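# Advance a two-cube desk calendar by one week

## Task

The calendar's front face (the side printed with the month name, turned toward the robot) currently shows today's date. Change it so that the front shows the date seven days later, with both digit faces the right way up. At the end both cubes must rest flat in the tray on their own, not held in place by a gripper. Then open the grippers and pull the arms away.

## Robot and tools

Robot: two arms, left_arm and right_arm, each ending in a parallel two-finger gripper. The fingers point along the gripper's own +z axis and close along its y axis. The reported hand point lies midway between the pads when shut; closed fingertips extend about 19 mm past it, fully open ones about 6 mm. Closing pushes the tips roughly 13 mm further out, so keep that clearance above a surface.

World frame (used in every result): origin on the tabletop midway between the arms, +z up, +x outward over the table, left_arm on the +y side. The names left and right refer to the arms, not to image sides. Printed hand positions may be slightly wrong, worse at long reach.

The 16-number row (used by execute_actions rows and by move's target): numbers 1-8 belong to left_arm, 9-16 to right_arm, always all 16 even if one arm is idle. Per arm: dx, dy, dz, rx, ry, rz, gripper position, gripper speed, each between -1 and 1. dx..rz are an offset, expressed in that gripper's own axes, from the gripper pose shown in the most recent result that contains it (or, before any such result, and in later calls within one reply, from where the arm is when the action begins). Scale: 1.0 equals 0.6 m of travel or 180 degrees; rx, ry, rz form a single rotation vector. Every row is counted from that same reference, not from the row before, so all-zero offsets send the arm back to the reference rather than holding still. Gripper position is absolute: +1 fully open (85 mm), 0 about 41 mm, about -0.8 pads touching, -1 closes until blocked. Gripper speed: -1 about 20 mm/s, 0 about 85, +1 about 150. To leave a gripper unchanged, resend its previous two numbers; a 0 is a real command.

execute_actions: argument actions, a list holding at most one item. Empty list: just report the state. {"rows": [...], "steps": n}: up to 15 rows, n from 1 to 15 (default 15), each step 1/30 s, last row repeated if rows run out. {"steps": n} alone, n up to 300: wait, counted from the previous result. Optional pictures (true/false) controls camera images. A rejected call does nothing.

move: target is one 16-number row as above; speed is optional, in m/s from 0.002 to 0.5 (default 0.25), rotation capped at twice that in rad/s. Each gripper travels a straight line toward its target, all finishing together, in 0.5 to 10 s; longer paths are cut off at 10 s. Finger numbers are applied at the start. Paths ignore obstacles and the other arm. The result adds a move: line with the outcome (done, off_target, moving, held, fault), any limits (paced = pose clipped, held = some steps blocked, after which the arm may jump faster than asked), and each gripper's distance from its target. Faster moves and targets set deeper past a contact hit and press harder.

wait: seconds, 0 to 10; the robot gets nothing new meanwhile.

zoom_image: camera (cam_head_left, cam_head_right, cam_high, cam_low, cam_left_wrist, cam_right_wrist) and region [x0, y0, x1, y1] in image pixels from the top-left, at most 504 by 504; returns a sharper crop of that camera's latest image. All images are 896x504.

finished_scene: scene, the number of the current scene; it ends and grades the scene irreversibly and reports success. Replying with no tool call ends everything.

Results: the state line gives each gripper's end_effector_position (m) and end_effector_quat_wxyz in the world frame. position_measured_pct is roughly 50 - 50 x finger position (0 = fully open); stopping below about 90 short of the command means something is gripped or blocking; around 90 means the pads met on nothing or something very thin. A Hand target line shows where the controller is now steering each gripper. pose unreachable means the clearance check altered or blocked that arm's command; HELD marks steps where the row was not fully sent. Camera calibration is provided per camera; changed values are listed in results.

Motion behaviour: each step the commanded pose is clipped to within 70 mm and 16 degrees of the measured pose; inverse kinematics favours position over orientation. Big moves may finish short, so check the reported pose and send the remainder. The simulation keeps running while you compose a reply.

Gripping: hold with position -1 and keep sending it. Release by commanding wider than the object. For a gentle hold, open, then close to just under the object width. Fingers may re-close by themselves if the object slips or is lost.

Avoid: knocking anything off the table (fails the task); drops, slips, slams, hard impacts or heavy pushing; arms colliding or pressing on each other; contact torques reaching joint load limits (49.1 N m for the larger joints, 30.9 N m for forearm roll, wrist pitch and wrist roll, including held weight), which freezes that arm for 10 s; holding loads long enough to overheat motors (warning from 60 °C, weak sagging arm at 75 °C). Occasional tugs on held parts or nudges to loose objects can occur. Finish with both cubes resting unassisted, grippers open, arms withdrawn.

Each tool is called by a JSON object that holds its "method" and its "body", one argument or row to a line.

## Session

{"method": "execute_actions", "body": {
  "actions": []
}}

Scene clock: 0.00 s of 7600.00 s.
left_arm: end_effector_position=(+0.4455, +0.4252, +0.3437) position_measured_pct=0.0 end_effector_quat_wxyz=(+0.124, -0.256, +0.839, -0.465) | right_arm: end_effector_position=(+0.3242, +0.1607, +0.3953) position_measured_pct=0.0 end_effector_quat_wxyz=(+0.168, +0.803, +0.237, +0.520)
Joint positions: left_arm=[-1.175  0.408  0.09   1.701  0.885  1.528  0.987] | right_arm=[-1.229  0.516 -0.2    1.488  1.263  1.482  3.317]
Joint velocities: left_arm=[ 0.001 -0.     0.001  0.    -0.001  0.001 -0.   ] | right_arm=[-0.002 -0.    -0.    -0.    -0.    -0.003  0.   ]
Motor temperatures (°C, as the motors report them): left_arm=[31 37 33 36 34 43 47] | right_arm=[30 34 31 32 40 46 39]
Hand target (left_arm): +0.446, +0.425, +0.344; +0.124, -0.256, +0.839, -0.465
Hand target (right_arm): +0.324, +0.161, +0.395; +0.168, +0.803, +0.237, +0.520
camera_calibration (this result's frames):
cam_left_wrist: T_world_to_cam=[[-0.281574, 0.40249, -0.871044, 0.266733], [0.824707, 0.565535, -0.0052745, -0.556227], [0.490483, -0.719842, -0.491177, 0.405247], [0, 0, 0, 1]] pos_world=[0.335062, 0.498922, 0.42845]
cam_right_wrist: T_world_to_cam=[[0.233917, -0.820394, 0.521763, -0.146727], [-0.292498, -0.57117, -0.766948, 0.553731], [0.927215, 0.0267872, -0.37357, -0.0102503], [0, 0, 0, 1]] pos_world=[0.205792, 0.196175, 0.497411]

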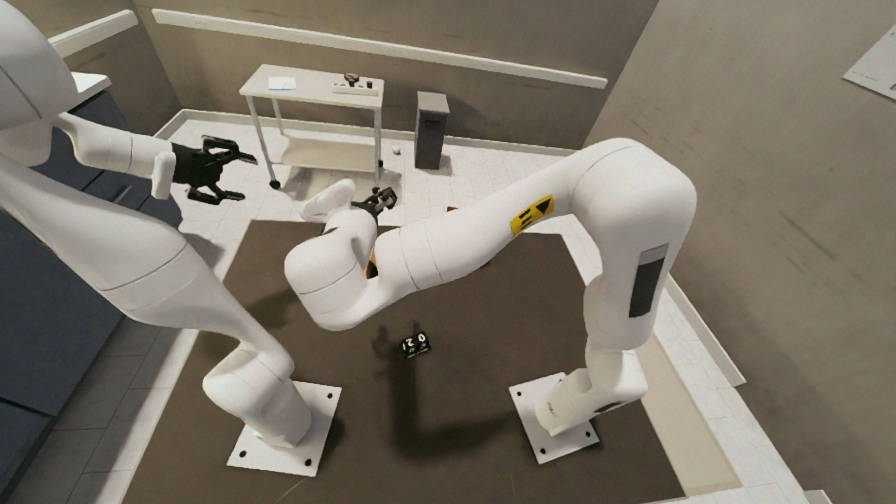

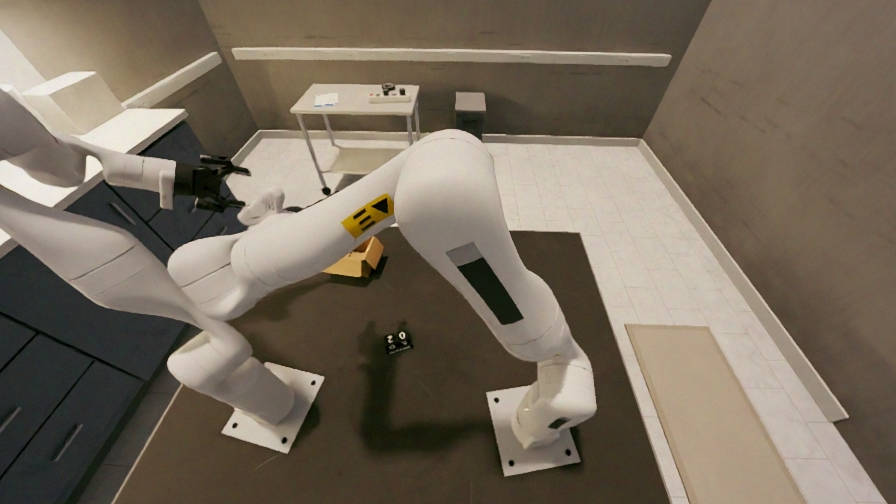

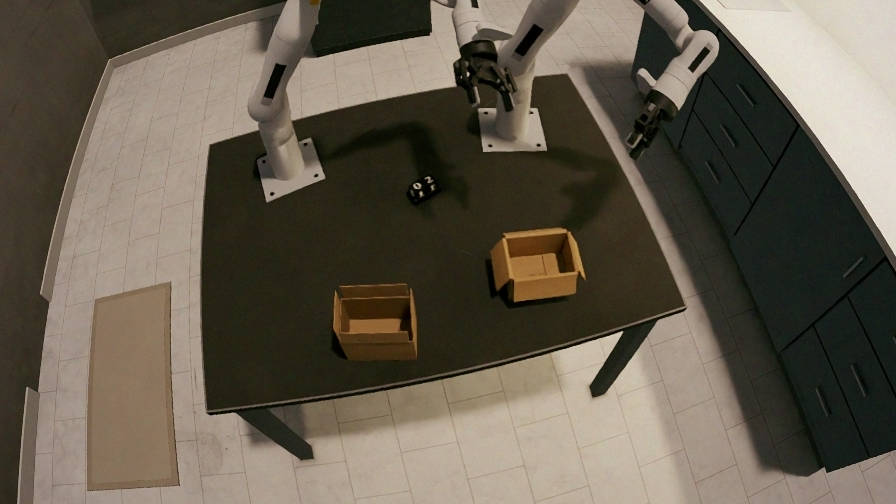

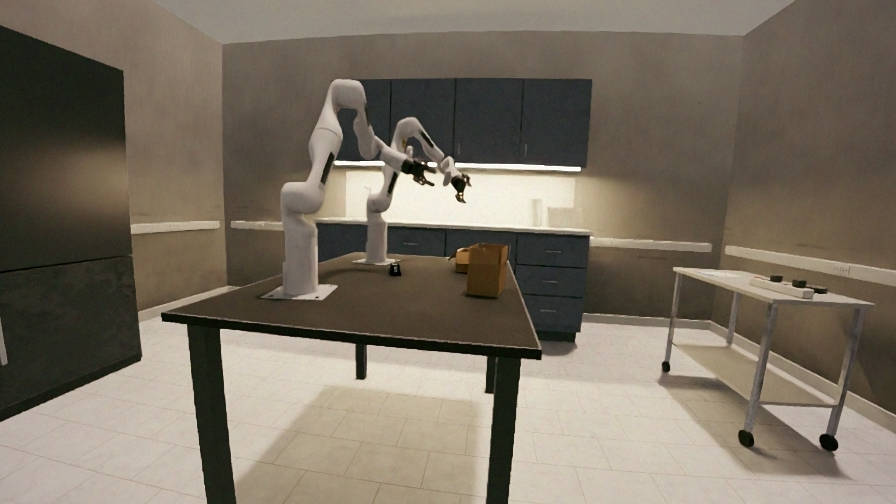

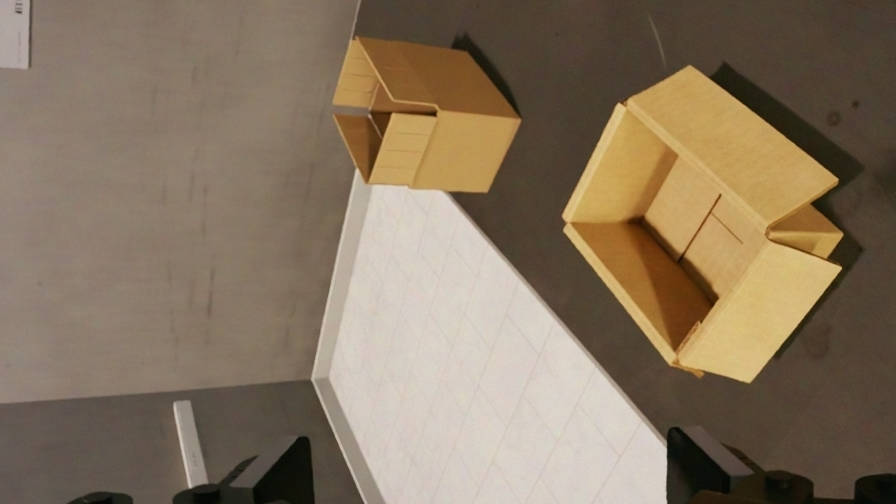

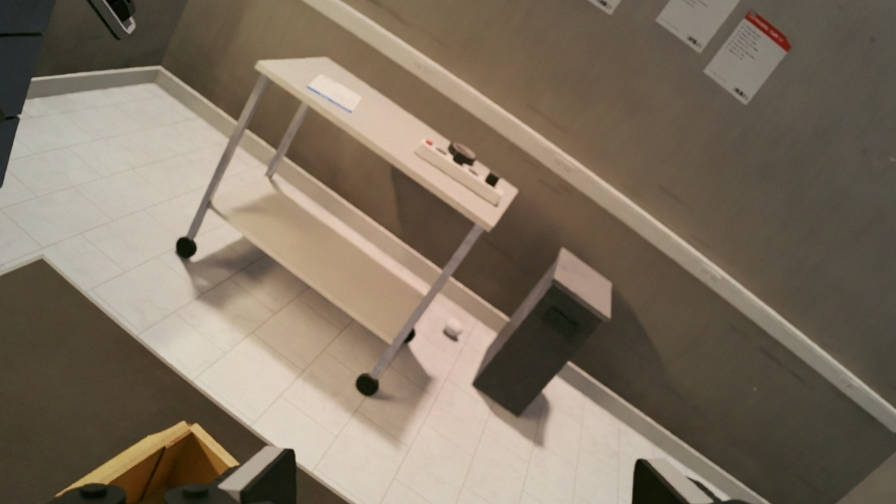

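{"method": "zoom_image", "body": {
  "camera": "cam_head_left",
  "region": [385,320,445,370]
}}

{"method": "zoom_image", "body": {
  "camera": "cam_head_right",
  "region": [370,320,430,370]
}}

{"method": "zoom_image", "body": {
  "camera": "cam_high",
  "region": [390,160,460,220]
}}

{"method": "zoom_image", "body": {
  "camera": "cam_low",
  "region": [370,250,420,290]
}}

Region (385, 320, 445, 370) of cam_head_left's 896x504 image, scaled by 8.400, with more detail than that image has.

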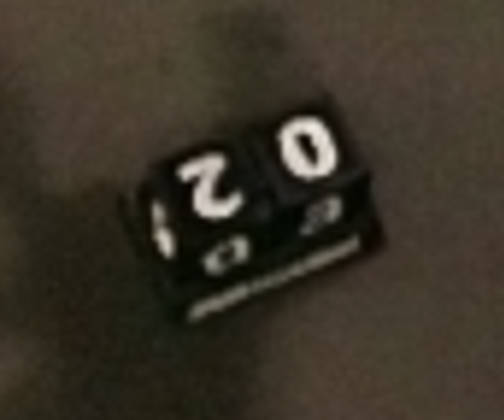

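Region (370, 320, 430, 370) of cam_head_right's 896x504 image, scaled by 8.400, with more detail than that image has.

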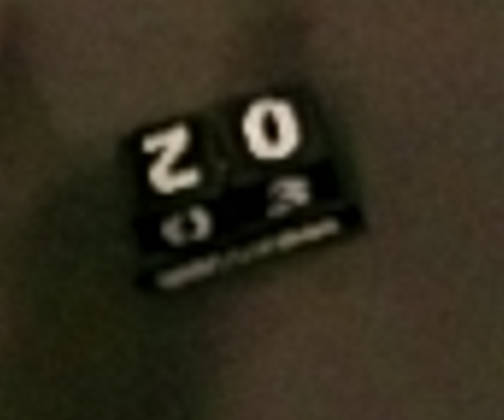

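Region (390, 160, 460, 220) of cam_high's 896x504 image, scaled by 7.200, with more detail than that image has; it fills the top 432 rows of this view, and the rest is white.

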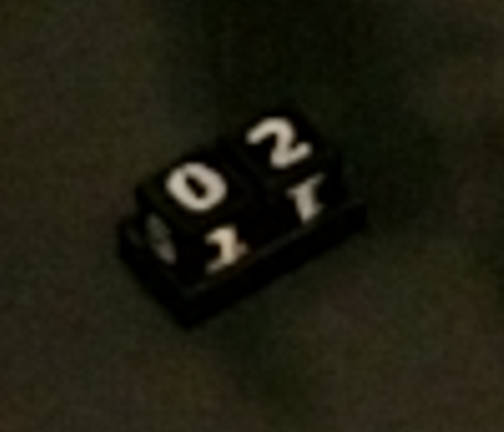

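Region (370, 250, 420, 290) of cam_low's 896x504 image, scaled by 10.080, with more detail than that image has; it fills the top 403 rows of this view, and the rest is white.

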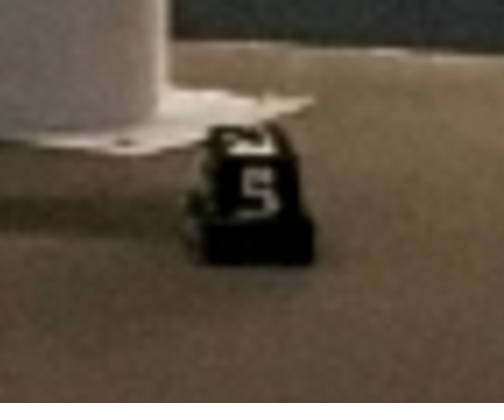

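{"method": "move", "body": {
  "target": [0,0,0,0,0,0,1,0,-0.43,0.025,-0.05,-0.123,-0.398,0.499,1,0],
  "speed": 0.4
}}

Scene clock: 33.73 s of 7600.00 s.
left_arm: end_effector_position=(+0.4455, +0.4252, +0.3437) position_measured_pct=0.0 end_effector_quat_wxyz=(+0.124, -0.256, +0.839, -0.465) | right_arm: end_effector_position=(+0.2103, +0.0049, +0.2195) position_measured_pct=0.0 end_effector_quat_wxyz=(+0.003, +0.820, -0.572, +0.000)
Joint positions: left_arm=[-1.175  0.408  0.09   1.701  0.885  1.528  0.987] | right_arm=[-0.755  0.286 -0.16   1.813  0.051  1.053  2.37 ]
Joint velocities: left_arm=[ 0.001  0.002 -0.     0.001 -0.002  0.     0.   ] | right_arm=[ 0.004 -0.006  0.008  0.002 -0.002 -0.001  0.003]
Motor temperatures (°C, as the motors report them): left_arm=[31 37 33 36 34 43 47] | right_arm=[30 35 31 32 40 46 39]
Hand target (left_arm): +0.446, +0.425, +0.344; +0.124, -0.256, +0.839, -0.465
Hand target (right_arm): +0.211, +0.005, +0.220; +0.003, +0.820, -0.572, +0.000
Off the commanded pose (left_arm): 0.000 m, 0 deg.
Off the commanded pose (right_arm): 0.001 m, 0 deg.
After step 90, 27.73 s passed at rest.
move: done
camera_calibration (this result's frames):
cam_left_wrist: T_world_to_cam=[[-0.281574, 0.40249, -0.871044, 0.266733], [0.824707, 0.565536, -0.00527388, -0.556228], [0.490484, -0.719841, -0.491176, 0.405247], [0, 0, 0, 1]] pos_world=[0.335063, 0.498923, 0.42845]
cam_right_wrist: T_world_to_cam=[[-0.931349, -0.363715, -0.0173496, 0.204947], [-0.362189, 0.930247, -0.0588132, 0.148481], [0.0375307, -0.0484918, -0.998118, 0.358408], [0, 0, 0, 1]] pos_world=[0.231204, -0.0462018, 0.370022]

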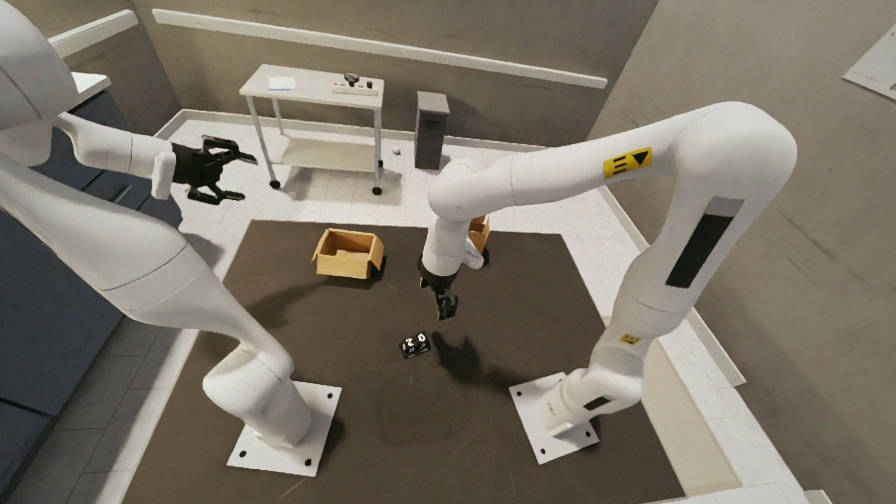

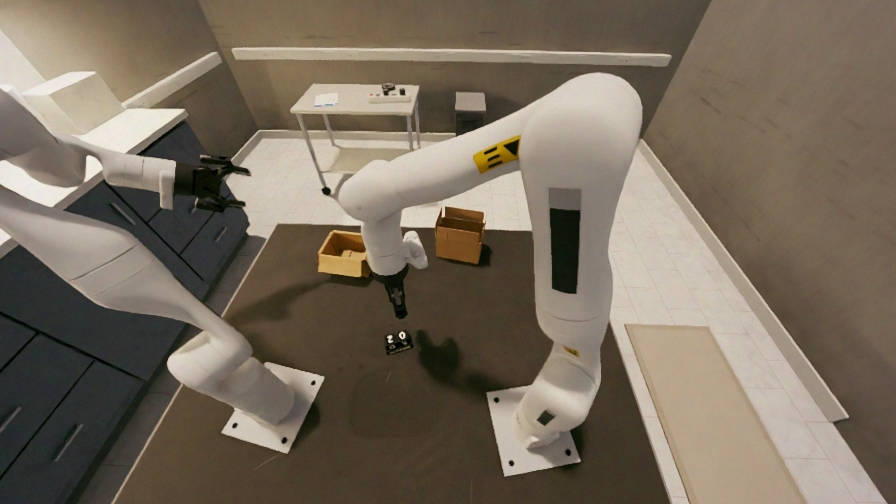

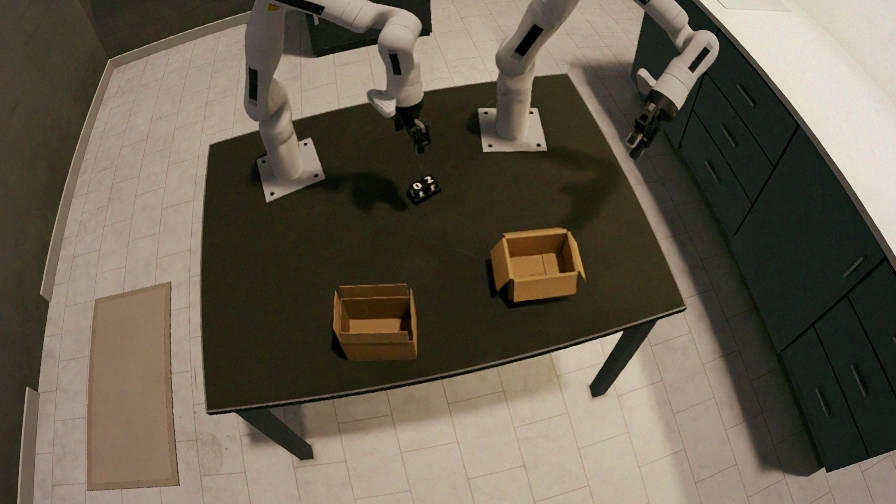

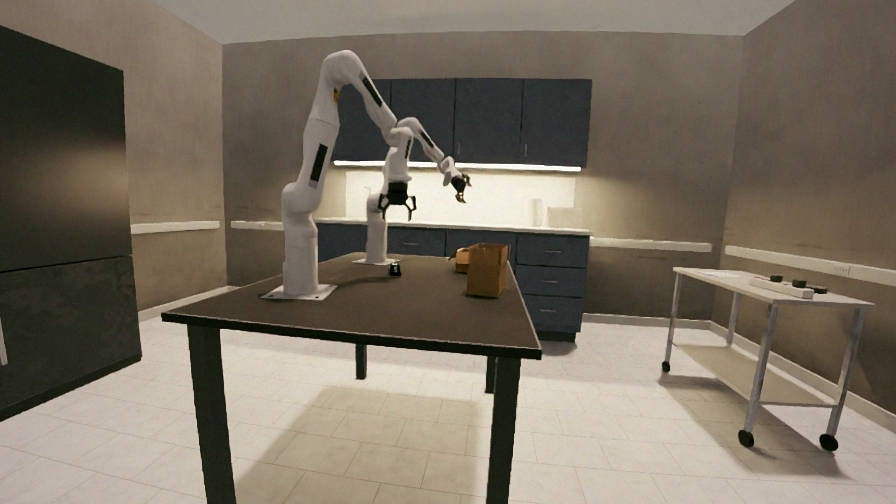

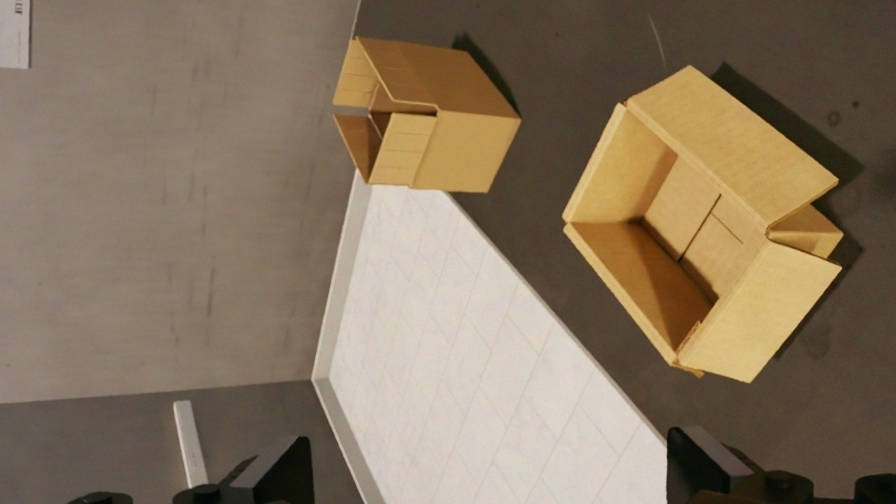

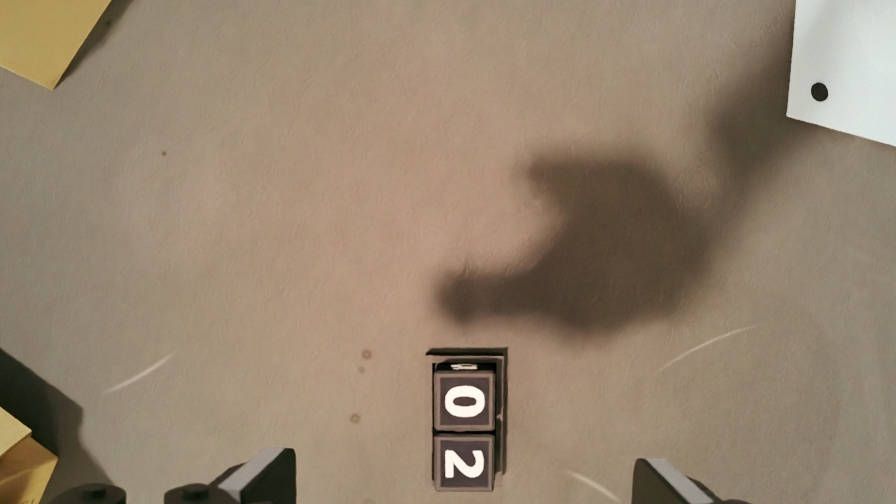

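{"method": "move", "body": {
  "target": [0.427,0.107,0.148,-0.262,-0.22,-0.384,1,0,-0.007,0,0.2,0,0,0,0.3,0],
  "speed": 0.3
}}

{"method": "zoom_image", "body": {
  "camera": "cam_low",
  "region": [360,225,430,285]
}}

Scene clock: 40.00 s of 7600.00 s.
left_arm: end_effector_position=(+0.2500, +0.2504, +0.2482) position_measured_pct=0.0 end_effector_quat_wxyz=(-0.001, +0.819, -0.573, -0.000) | right_arm: end_effector_position=(+0.2081, +0.0086, +0.0992) position_measured_pct=34.9 end_effector_quat_wxyz=(+0.003, +0.820, -0.572, +0.000)
Joint positions: left_arm=[-1.099 -0.265  0.872  2.175  0.219  1.147  3.343] | right_arm=[-0.785  0.487 -0.141  1.986  0.104  0.682  2.313]
Joint velocities: left_arm=[-0.004  0.008 -0.006 -0.002 -0.007 -0.001  0.006] | right_arm=[-0.001  0.001 -0.     0.     0.     0.     0.   ]
Motor temperatures (°C, as the motors report them): left_arm=[31 37 33 36 34 43 47] | right_arm=[30 35 31 32 40 46 39]
Hand target (left_arm): +0.250, +0.251, +0.248; -0.001, +0.820, -0.573, -0.000
Hand target (right_arm): +0.208, +0.009, +0.099; +0.003, +0.820, -0.572, +0.000
Off the commanded pose (left_arm): 0.001 m, 0 deg.
Off the commanded pose (right_arm): 0.001 m, 0 deg.
After step 90, 0.13 s passed at rest.
move: done
camera_calibration (this result's frames):
cam_left_wrist: T_world_to_cam=[[-0.940922, -0.333858, -0.0566093, 0.345958], [-0.336091, 0.94115, 0.0357718, -0.110697], [0.0413351, 0.0526843, -0.997755, 0.373007], [0, 0, 0, 1]] pos_world=[0.272897, 0.200031, 0.395714]
cam_right_wrist: T_world_to_cam=[[-0.930985, -0.364641, -0.017437, 0.202138], [-0.363115, 0.929895, -0.0586674, 0.137379], [0.0376072, -0.0482868, -0.998125, 0.238647], [0, 0, 0, 1]] pos_world=[0.229097, -0.0425168, 0.249784]

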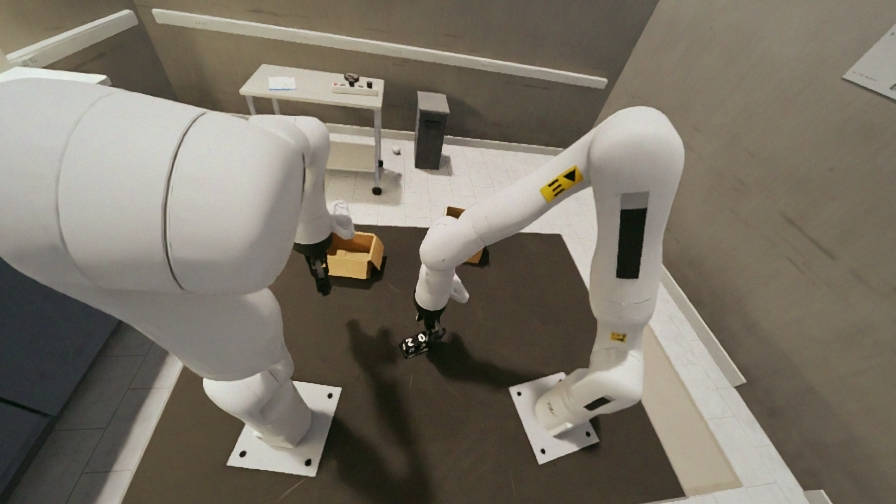

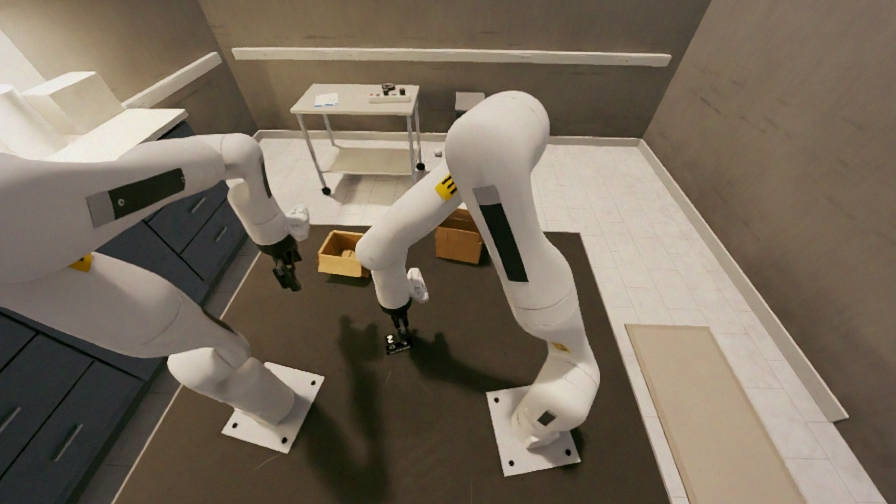

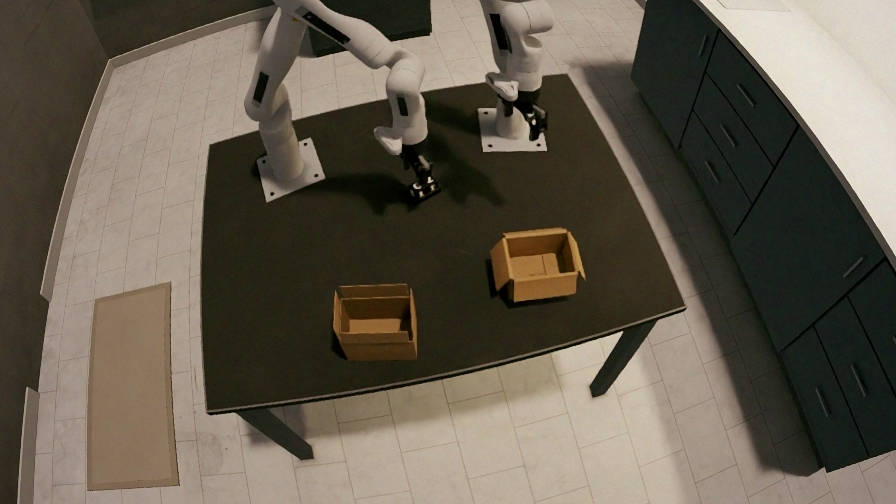

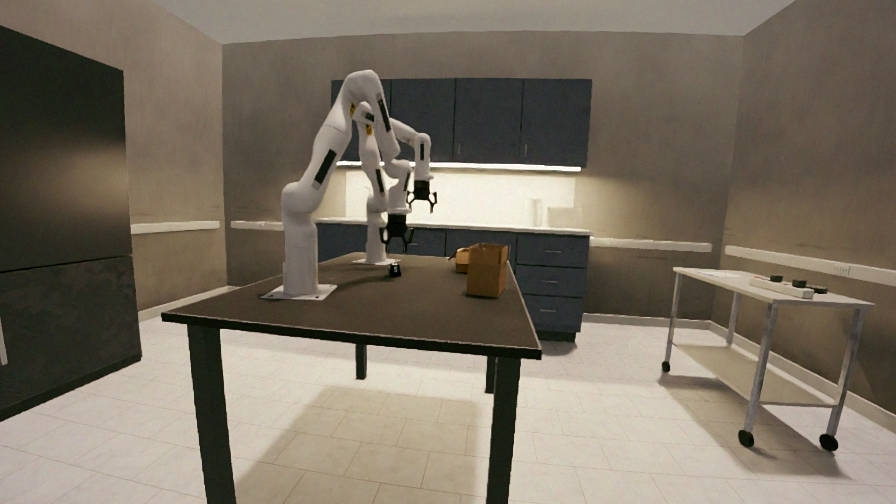

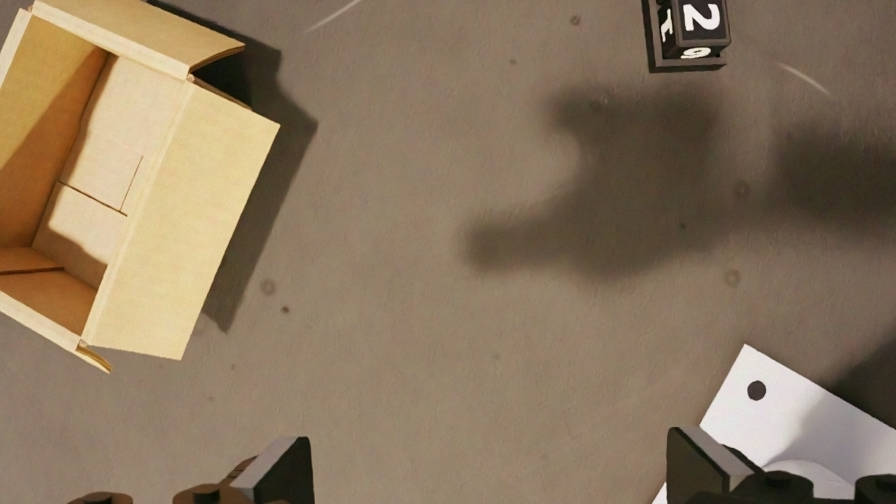

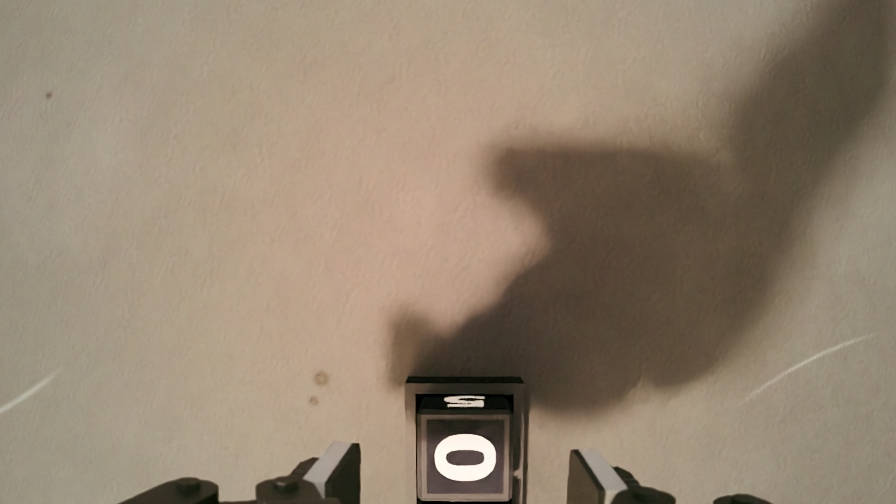

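Region (360, 225, 430, 285) of cam_low's 896x504 image, scaled by 7.200, with more detail than that image has; it fills the top 432 rows of this view, and the rest is white.

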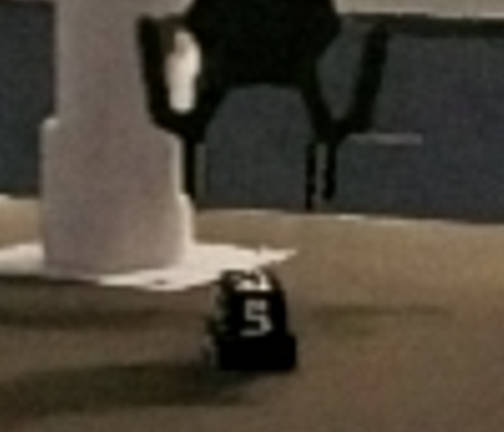

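{"method": "move", "body": {
  "target": [0,0,0,0,0,0,1,0,-0.003,0,0.102,0,0,0,0.3,0],
  "speed": 0.1
}}

{"method": "execute_actions", "body": {
  "actions": [
    {"rows":[[0,0,0,0,0,0,1,0,0,0,0,0,0,0,-1,0]],"steps":15}
  ]
}}

Scene clock: 44.13 s of 7600.00 s.
left_arm: end_effector_position=(+0.2500, +0.2504, +0.2482) position_measured_pct=0.0 end_effector_quat_wxyz=(-0.001, +0.819, -0.573, -0.000) | right_arm: end_effector_position=(+0.2073, +0.0102, +0.0382) position_measured_pct=34.9 end_effector_quat_wxyz=(+0.003, +0.821, -0.572, +0.000)
Joint positions: left_arm=[-1.1   -0.265  0.873  2.175  0.219  1.147  3.343] | right_arm=[-0.811  0.621 -0.114  2.034  0.138  0.5    2.279]
Joint velocities: left_arm=[-0.    -0.001 -0.     0.001  0.002 -0.001  0.   ] | right_arm=[-0.001  0.008 -0.001  0.     0.001  0.002 -0.001]
Motor temperatures (°C, as the motors report them): left_arm=[31 37 33 36 34 43 47] | right_arm=[30 35 31 32 40 46 39]
Hand target (left_arm): +0.250, +0.250, +0.248; -0.001, +0.819, -0.573, -0.000
Hand target (right_arm): +0.207, +0.010, +0.038; +0.003, +0.821, -0.571, +0.000
Off the commanded pose (left_arm): 0.000 m, 0 deg.
Off the commanded pose (right_arm): 0.000 m, 0 deg.
After step 90, 0.23 s passed at rest.
move: done
camera_calibration (this result's frames):
cam_left_wrist: T_world_to_cam=[[-0.940921, -0.333861, -0.0566074, 0.345959], [-0.336093, 0.941149, 0.0357681, -0.110695], [0.0413345, 0.0526803, -0.997756, 0.373008], [0, 0, 0, 1]] pos_world=[0.272898, 0.200032, 0.395714]
cam_right_wrist: T_world_to_cam=[[-0.930882, -0.36487, -0.0181472, 0.200935], [-0.36333, 0.929845, -0.0581319, 0.13201], [0.0380846, -0.0475205, -0.998144, 0.177746], [0, 0, 0, 1]] pos_world=[0.228241, -0.0409868, 0.188737]

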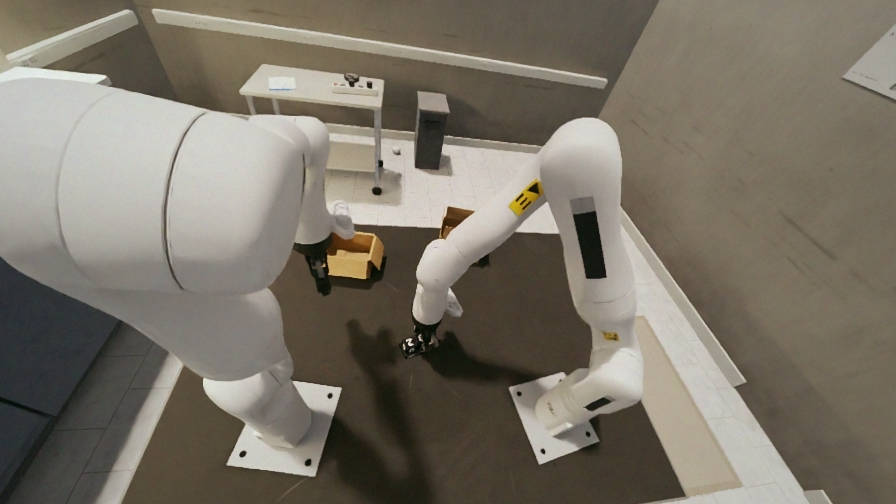

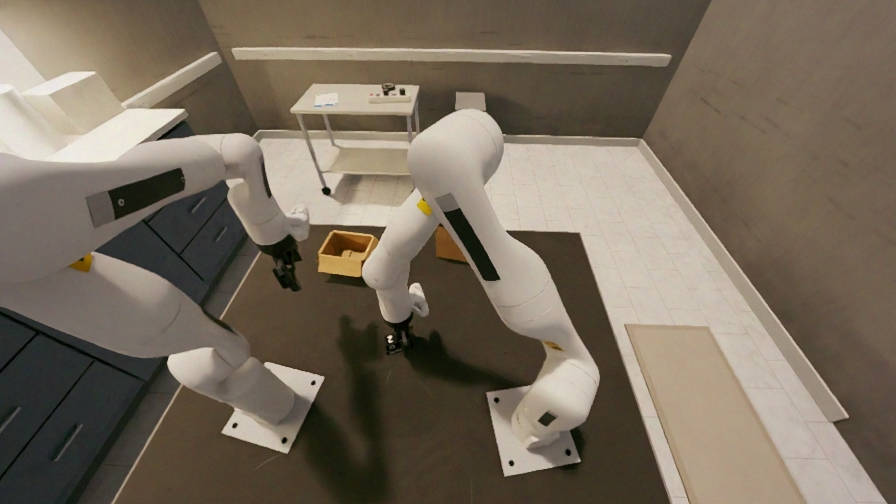

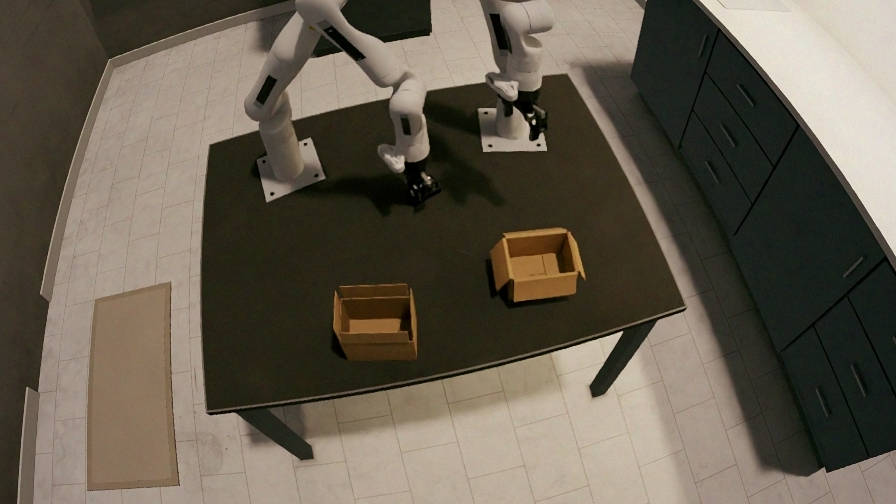

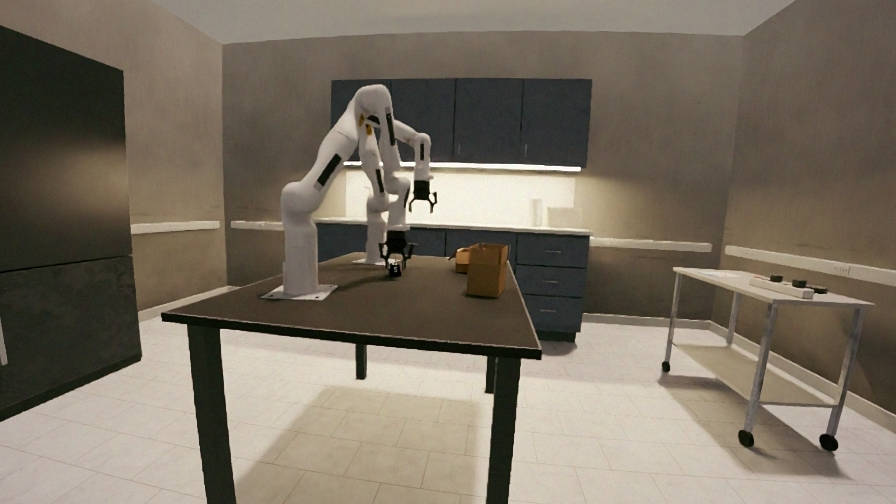

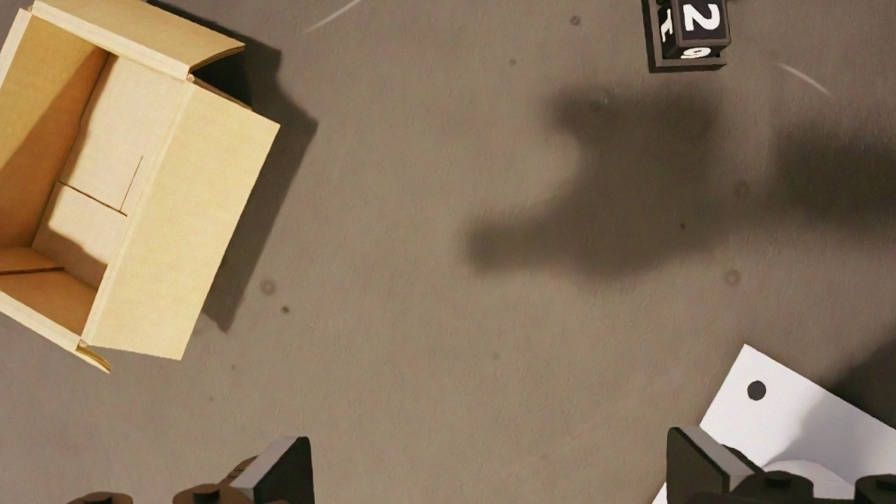

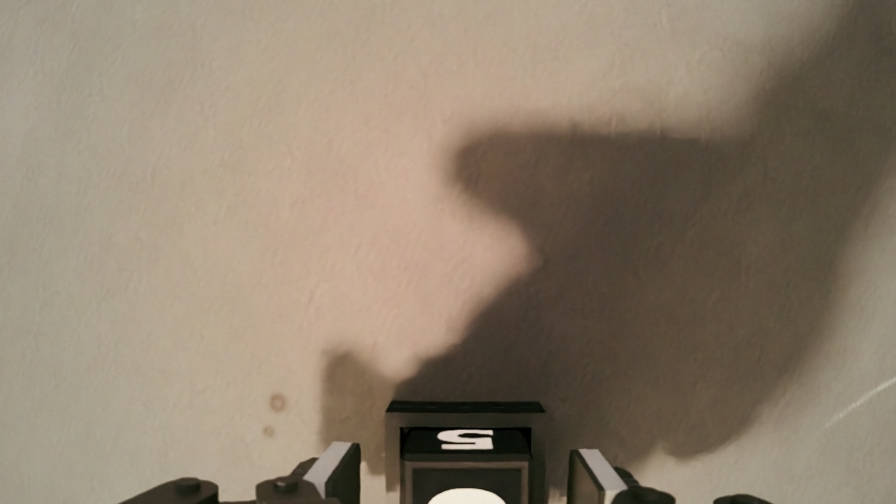

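Scene clock: 44.63 s of 7600.00 s.
left_arm: end_effector_position=(+0.2500, +0.2504, +0.2482) position_measured_pct=0.0 end_effector_quat_wxyz=(-0.001, +0.819, -0.573, -0.000) | right_arm: end_effector_position=(+0.2074, +0.0104, +0.0388) position_measured_pct=62.3 end_effector_quat_wxyz=(+0.002, +0.821, -0.572, +0.000)
Joint positions: left_arm=[-1.1   -0.265  0.873  2.175  0.219  1.147  3.343] | right_arm=[-0.811  0.619 -0.114  2.034  0.138  0.5    2.279]
Joint velocities: left_arm=[ 0.    -0.     0.    -0.    -0.001  0.001  0.001] | right_arm=[-0.001  0.     0.     0.     0.    -0.003 -0.   ]
Motor temperatures (°C, as the motors report them): left_arm=[31 37 33 36 34 43 47] | right_arm=[30 35 31 32 40 46 39]
Hand target (left_arm): +0.250, +0.250, +0.248; -0.001, +0.819, -0.573, -0.000
Hand target (right_arm): +0.207, +0.010, +0.038; +0.003, +0.821, -0.572, +0.000
Off the commanded pose (left_arm): 0.000 m, 0 deg.
Off the commanded pose (right_arm): 0.001 m, 0 deg.
Steps of this call (steps 1 to 15: all 15 steps of this action). Readings (end_effector_position | what the end effector reports):
1: left_arm (+0.2500, +0.2504, +0.2482) | right_arm (+0.2073, +0.0102, +0.0383) | left_arm position_measured_pct=0.0 | right_arm position_measured_pct=34.9
2: left_arm (+0.2500, +0.2504, +0.2482) | right_arm (+0.2074, +0.0103, +0.0384) | left_arm position_measured_pct=0.0 | right_arm position_measured_pct=35.7
4: left_arm (+0.2500, +0.2504, +0.2482) | right_arm (+0.2074, +0.0103, +0.0383) | left_arm position_measured_pct=0.0 | right_arm position_measured_pct=39.7
8: left_arm (+0.2500, +0.2504, +0.2482) | right_arm (+0.2073, +0.0102, +0.0382) | left_arm position_measured_pct=0.0 | right_arm position_measured_pct=51.2
15: the state above
camera_calibration (this result's frames):
cam_left_wrist: T_world_to_cam=[[-0.940921, -0.33386, -0.0566095, 0.34596], [-0.336093, 0.941149, 0.0357673, -0.110694], [0.0413367, 0.0526802, -0.997756, 0.373008], [0, 0, 0, 1]] pos_world=[0.272899, 0.200032, 0.395714]
cam_right_wrist: T_world_to_cam=[[-0.93086, -0.364889, -0.0188642, 0.201106], [-0.363333, 0.929873, -0.0576666, 0.131906], [0.0385832, -0.0468256, -0.998158, 0.178182], [0, 0, 0, 1]] pos_world=[0.228252, -0.0409306, 0.189254]

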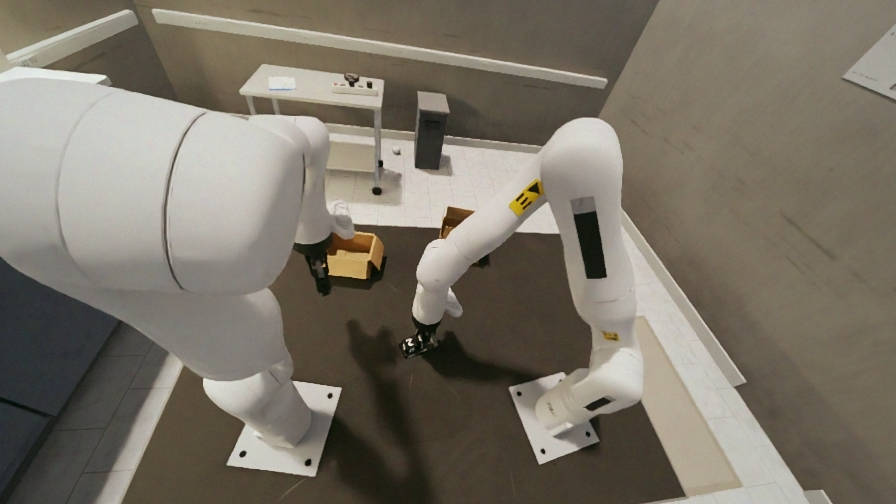

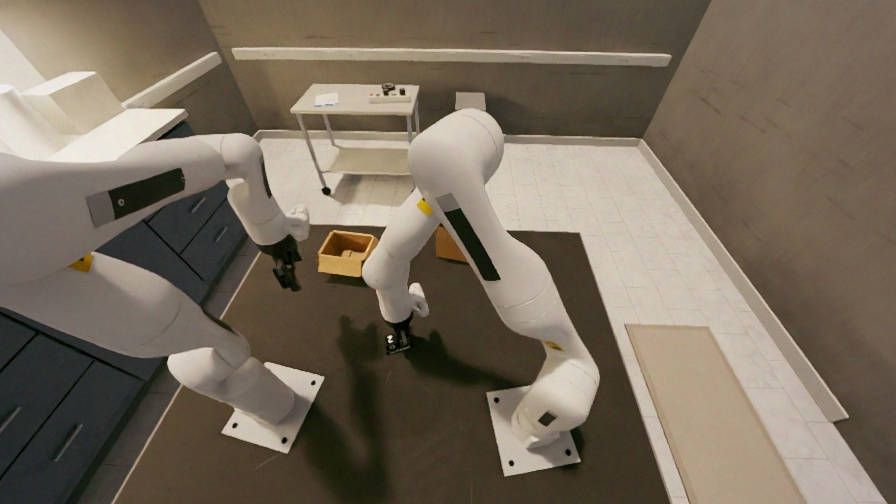

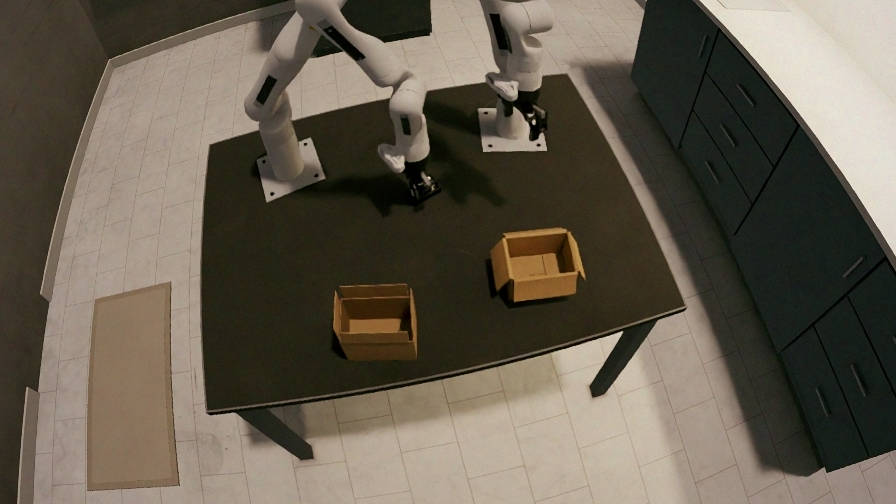

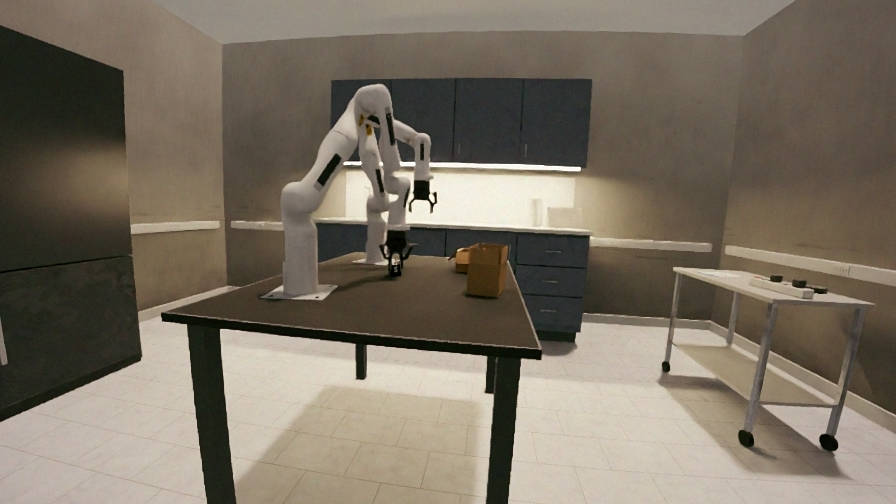

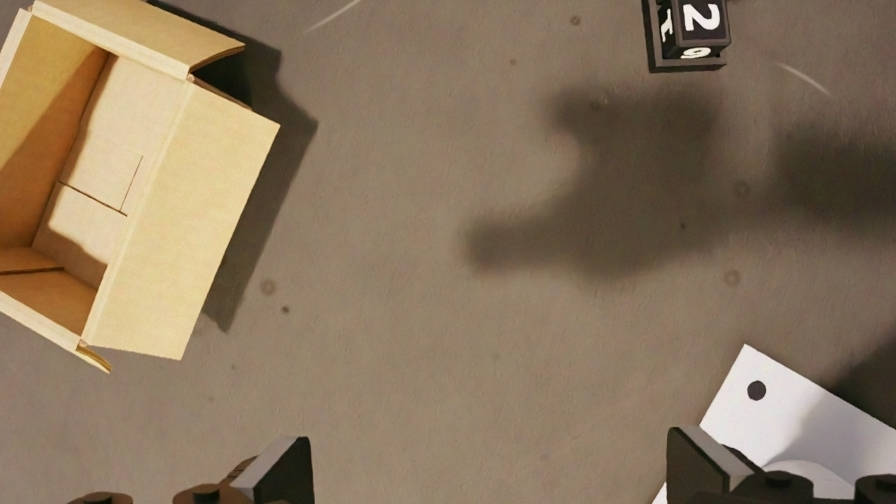

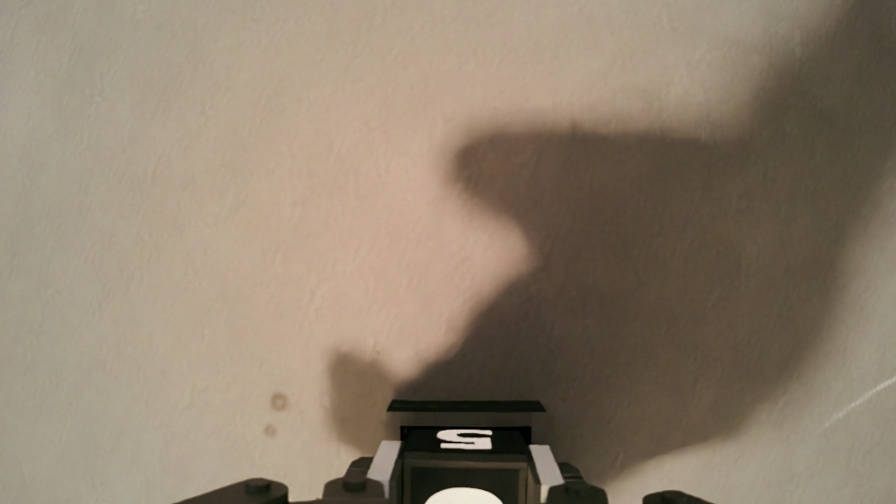

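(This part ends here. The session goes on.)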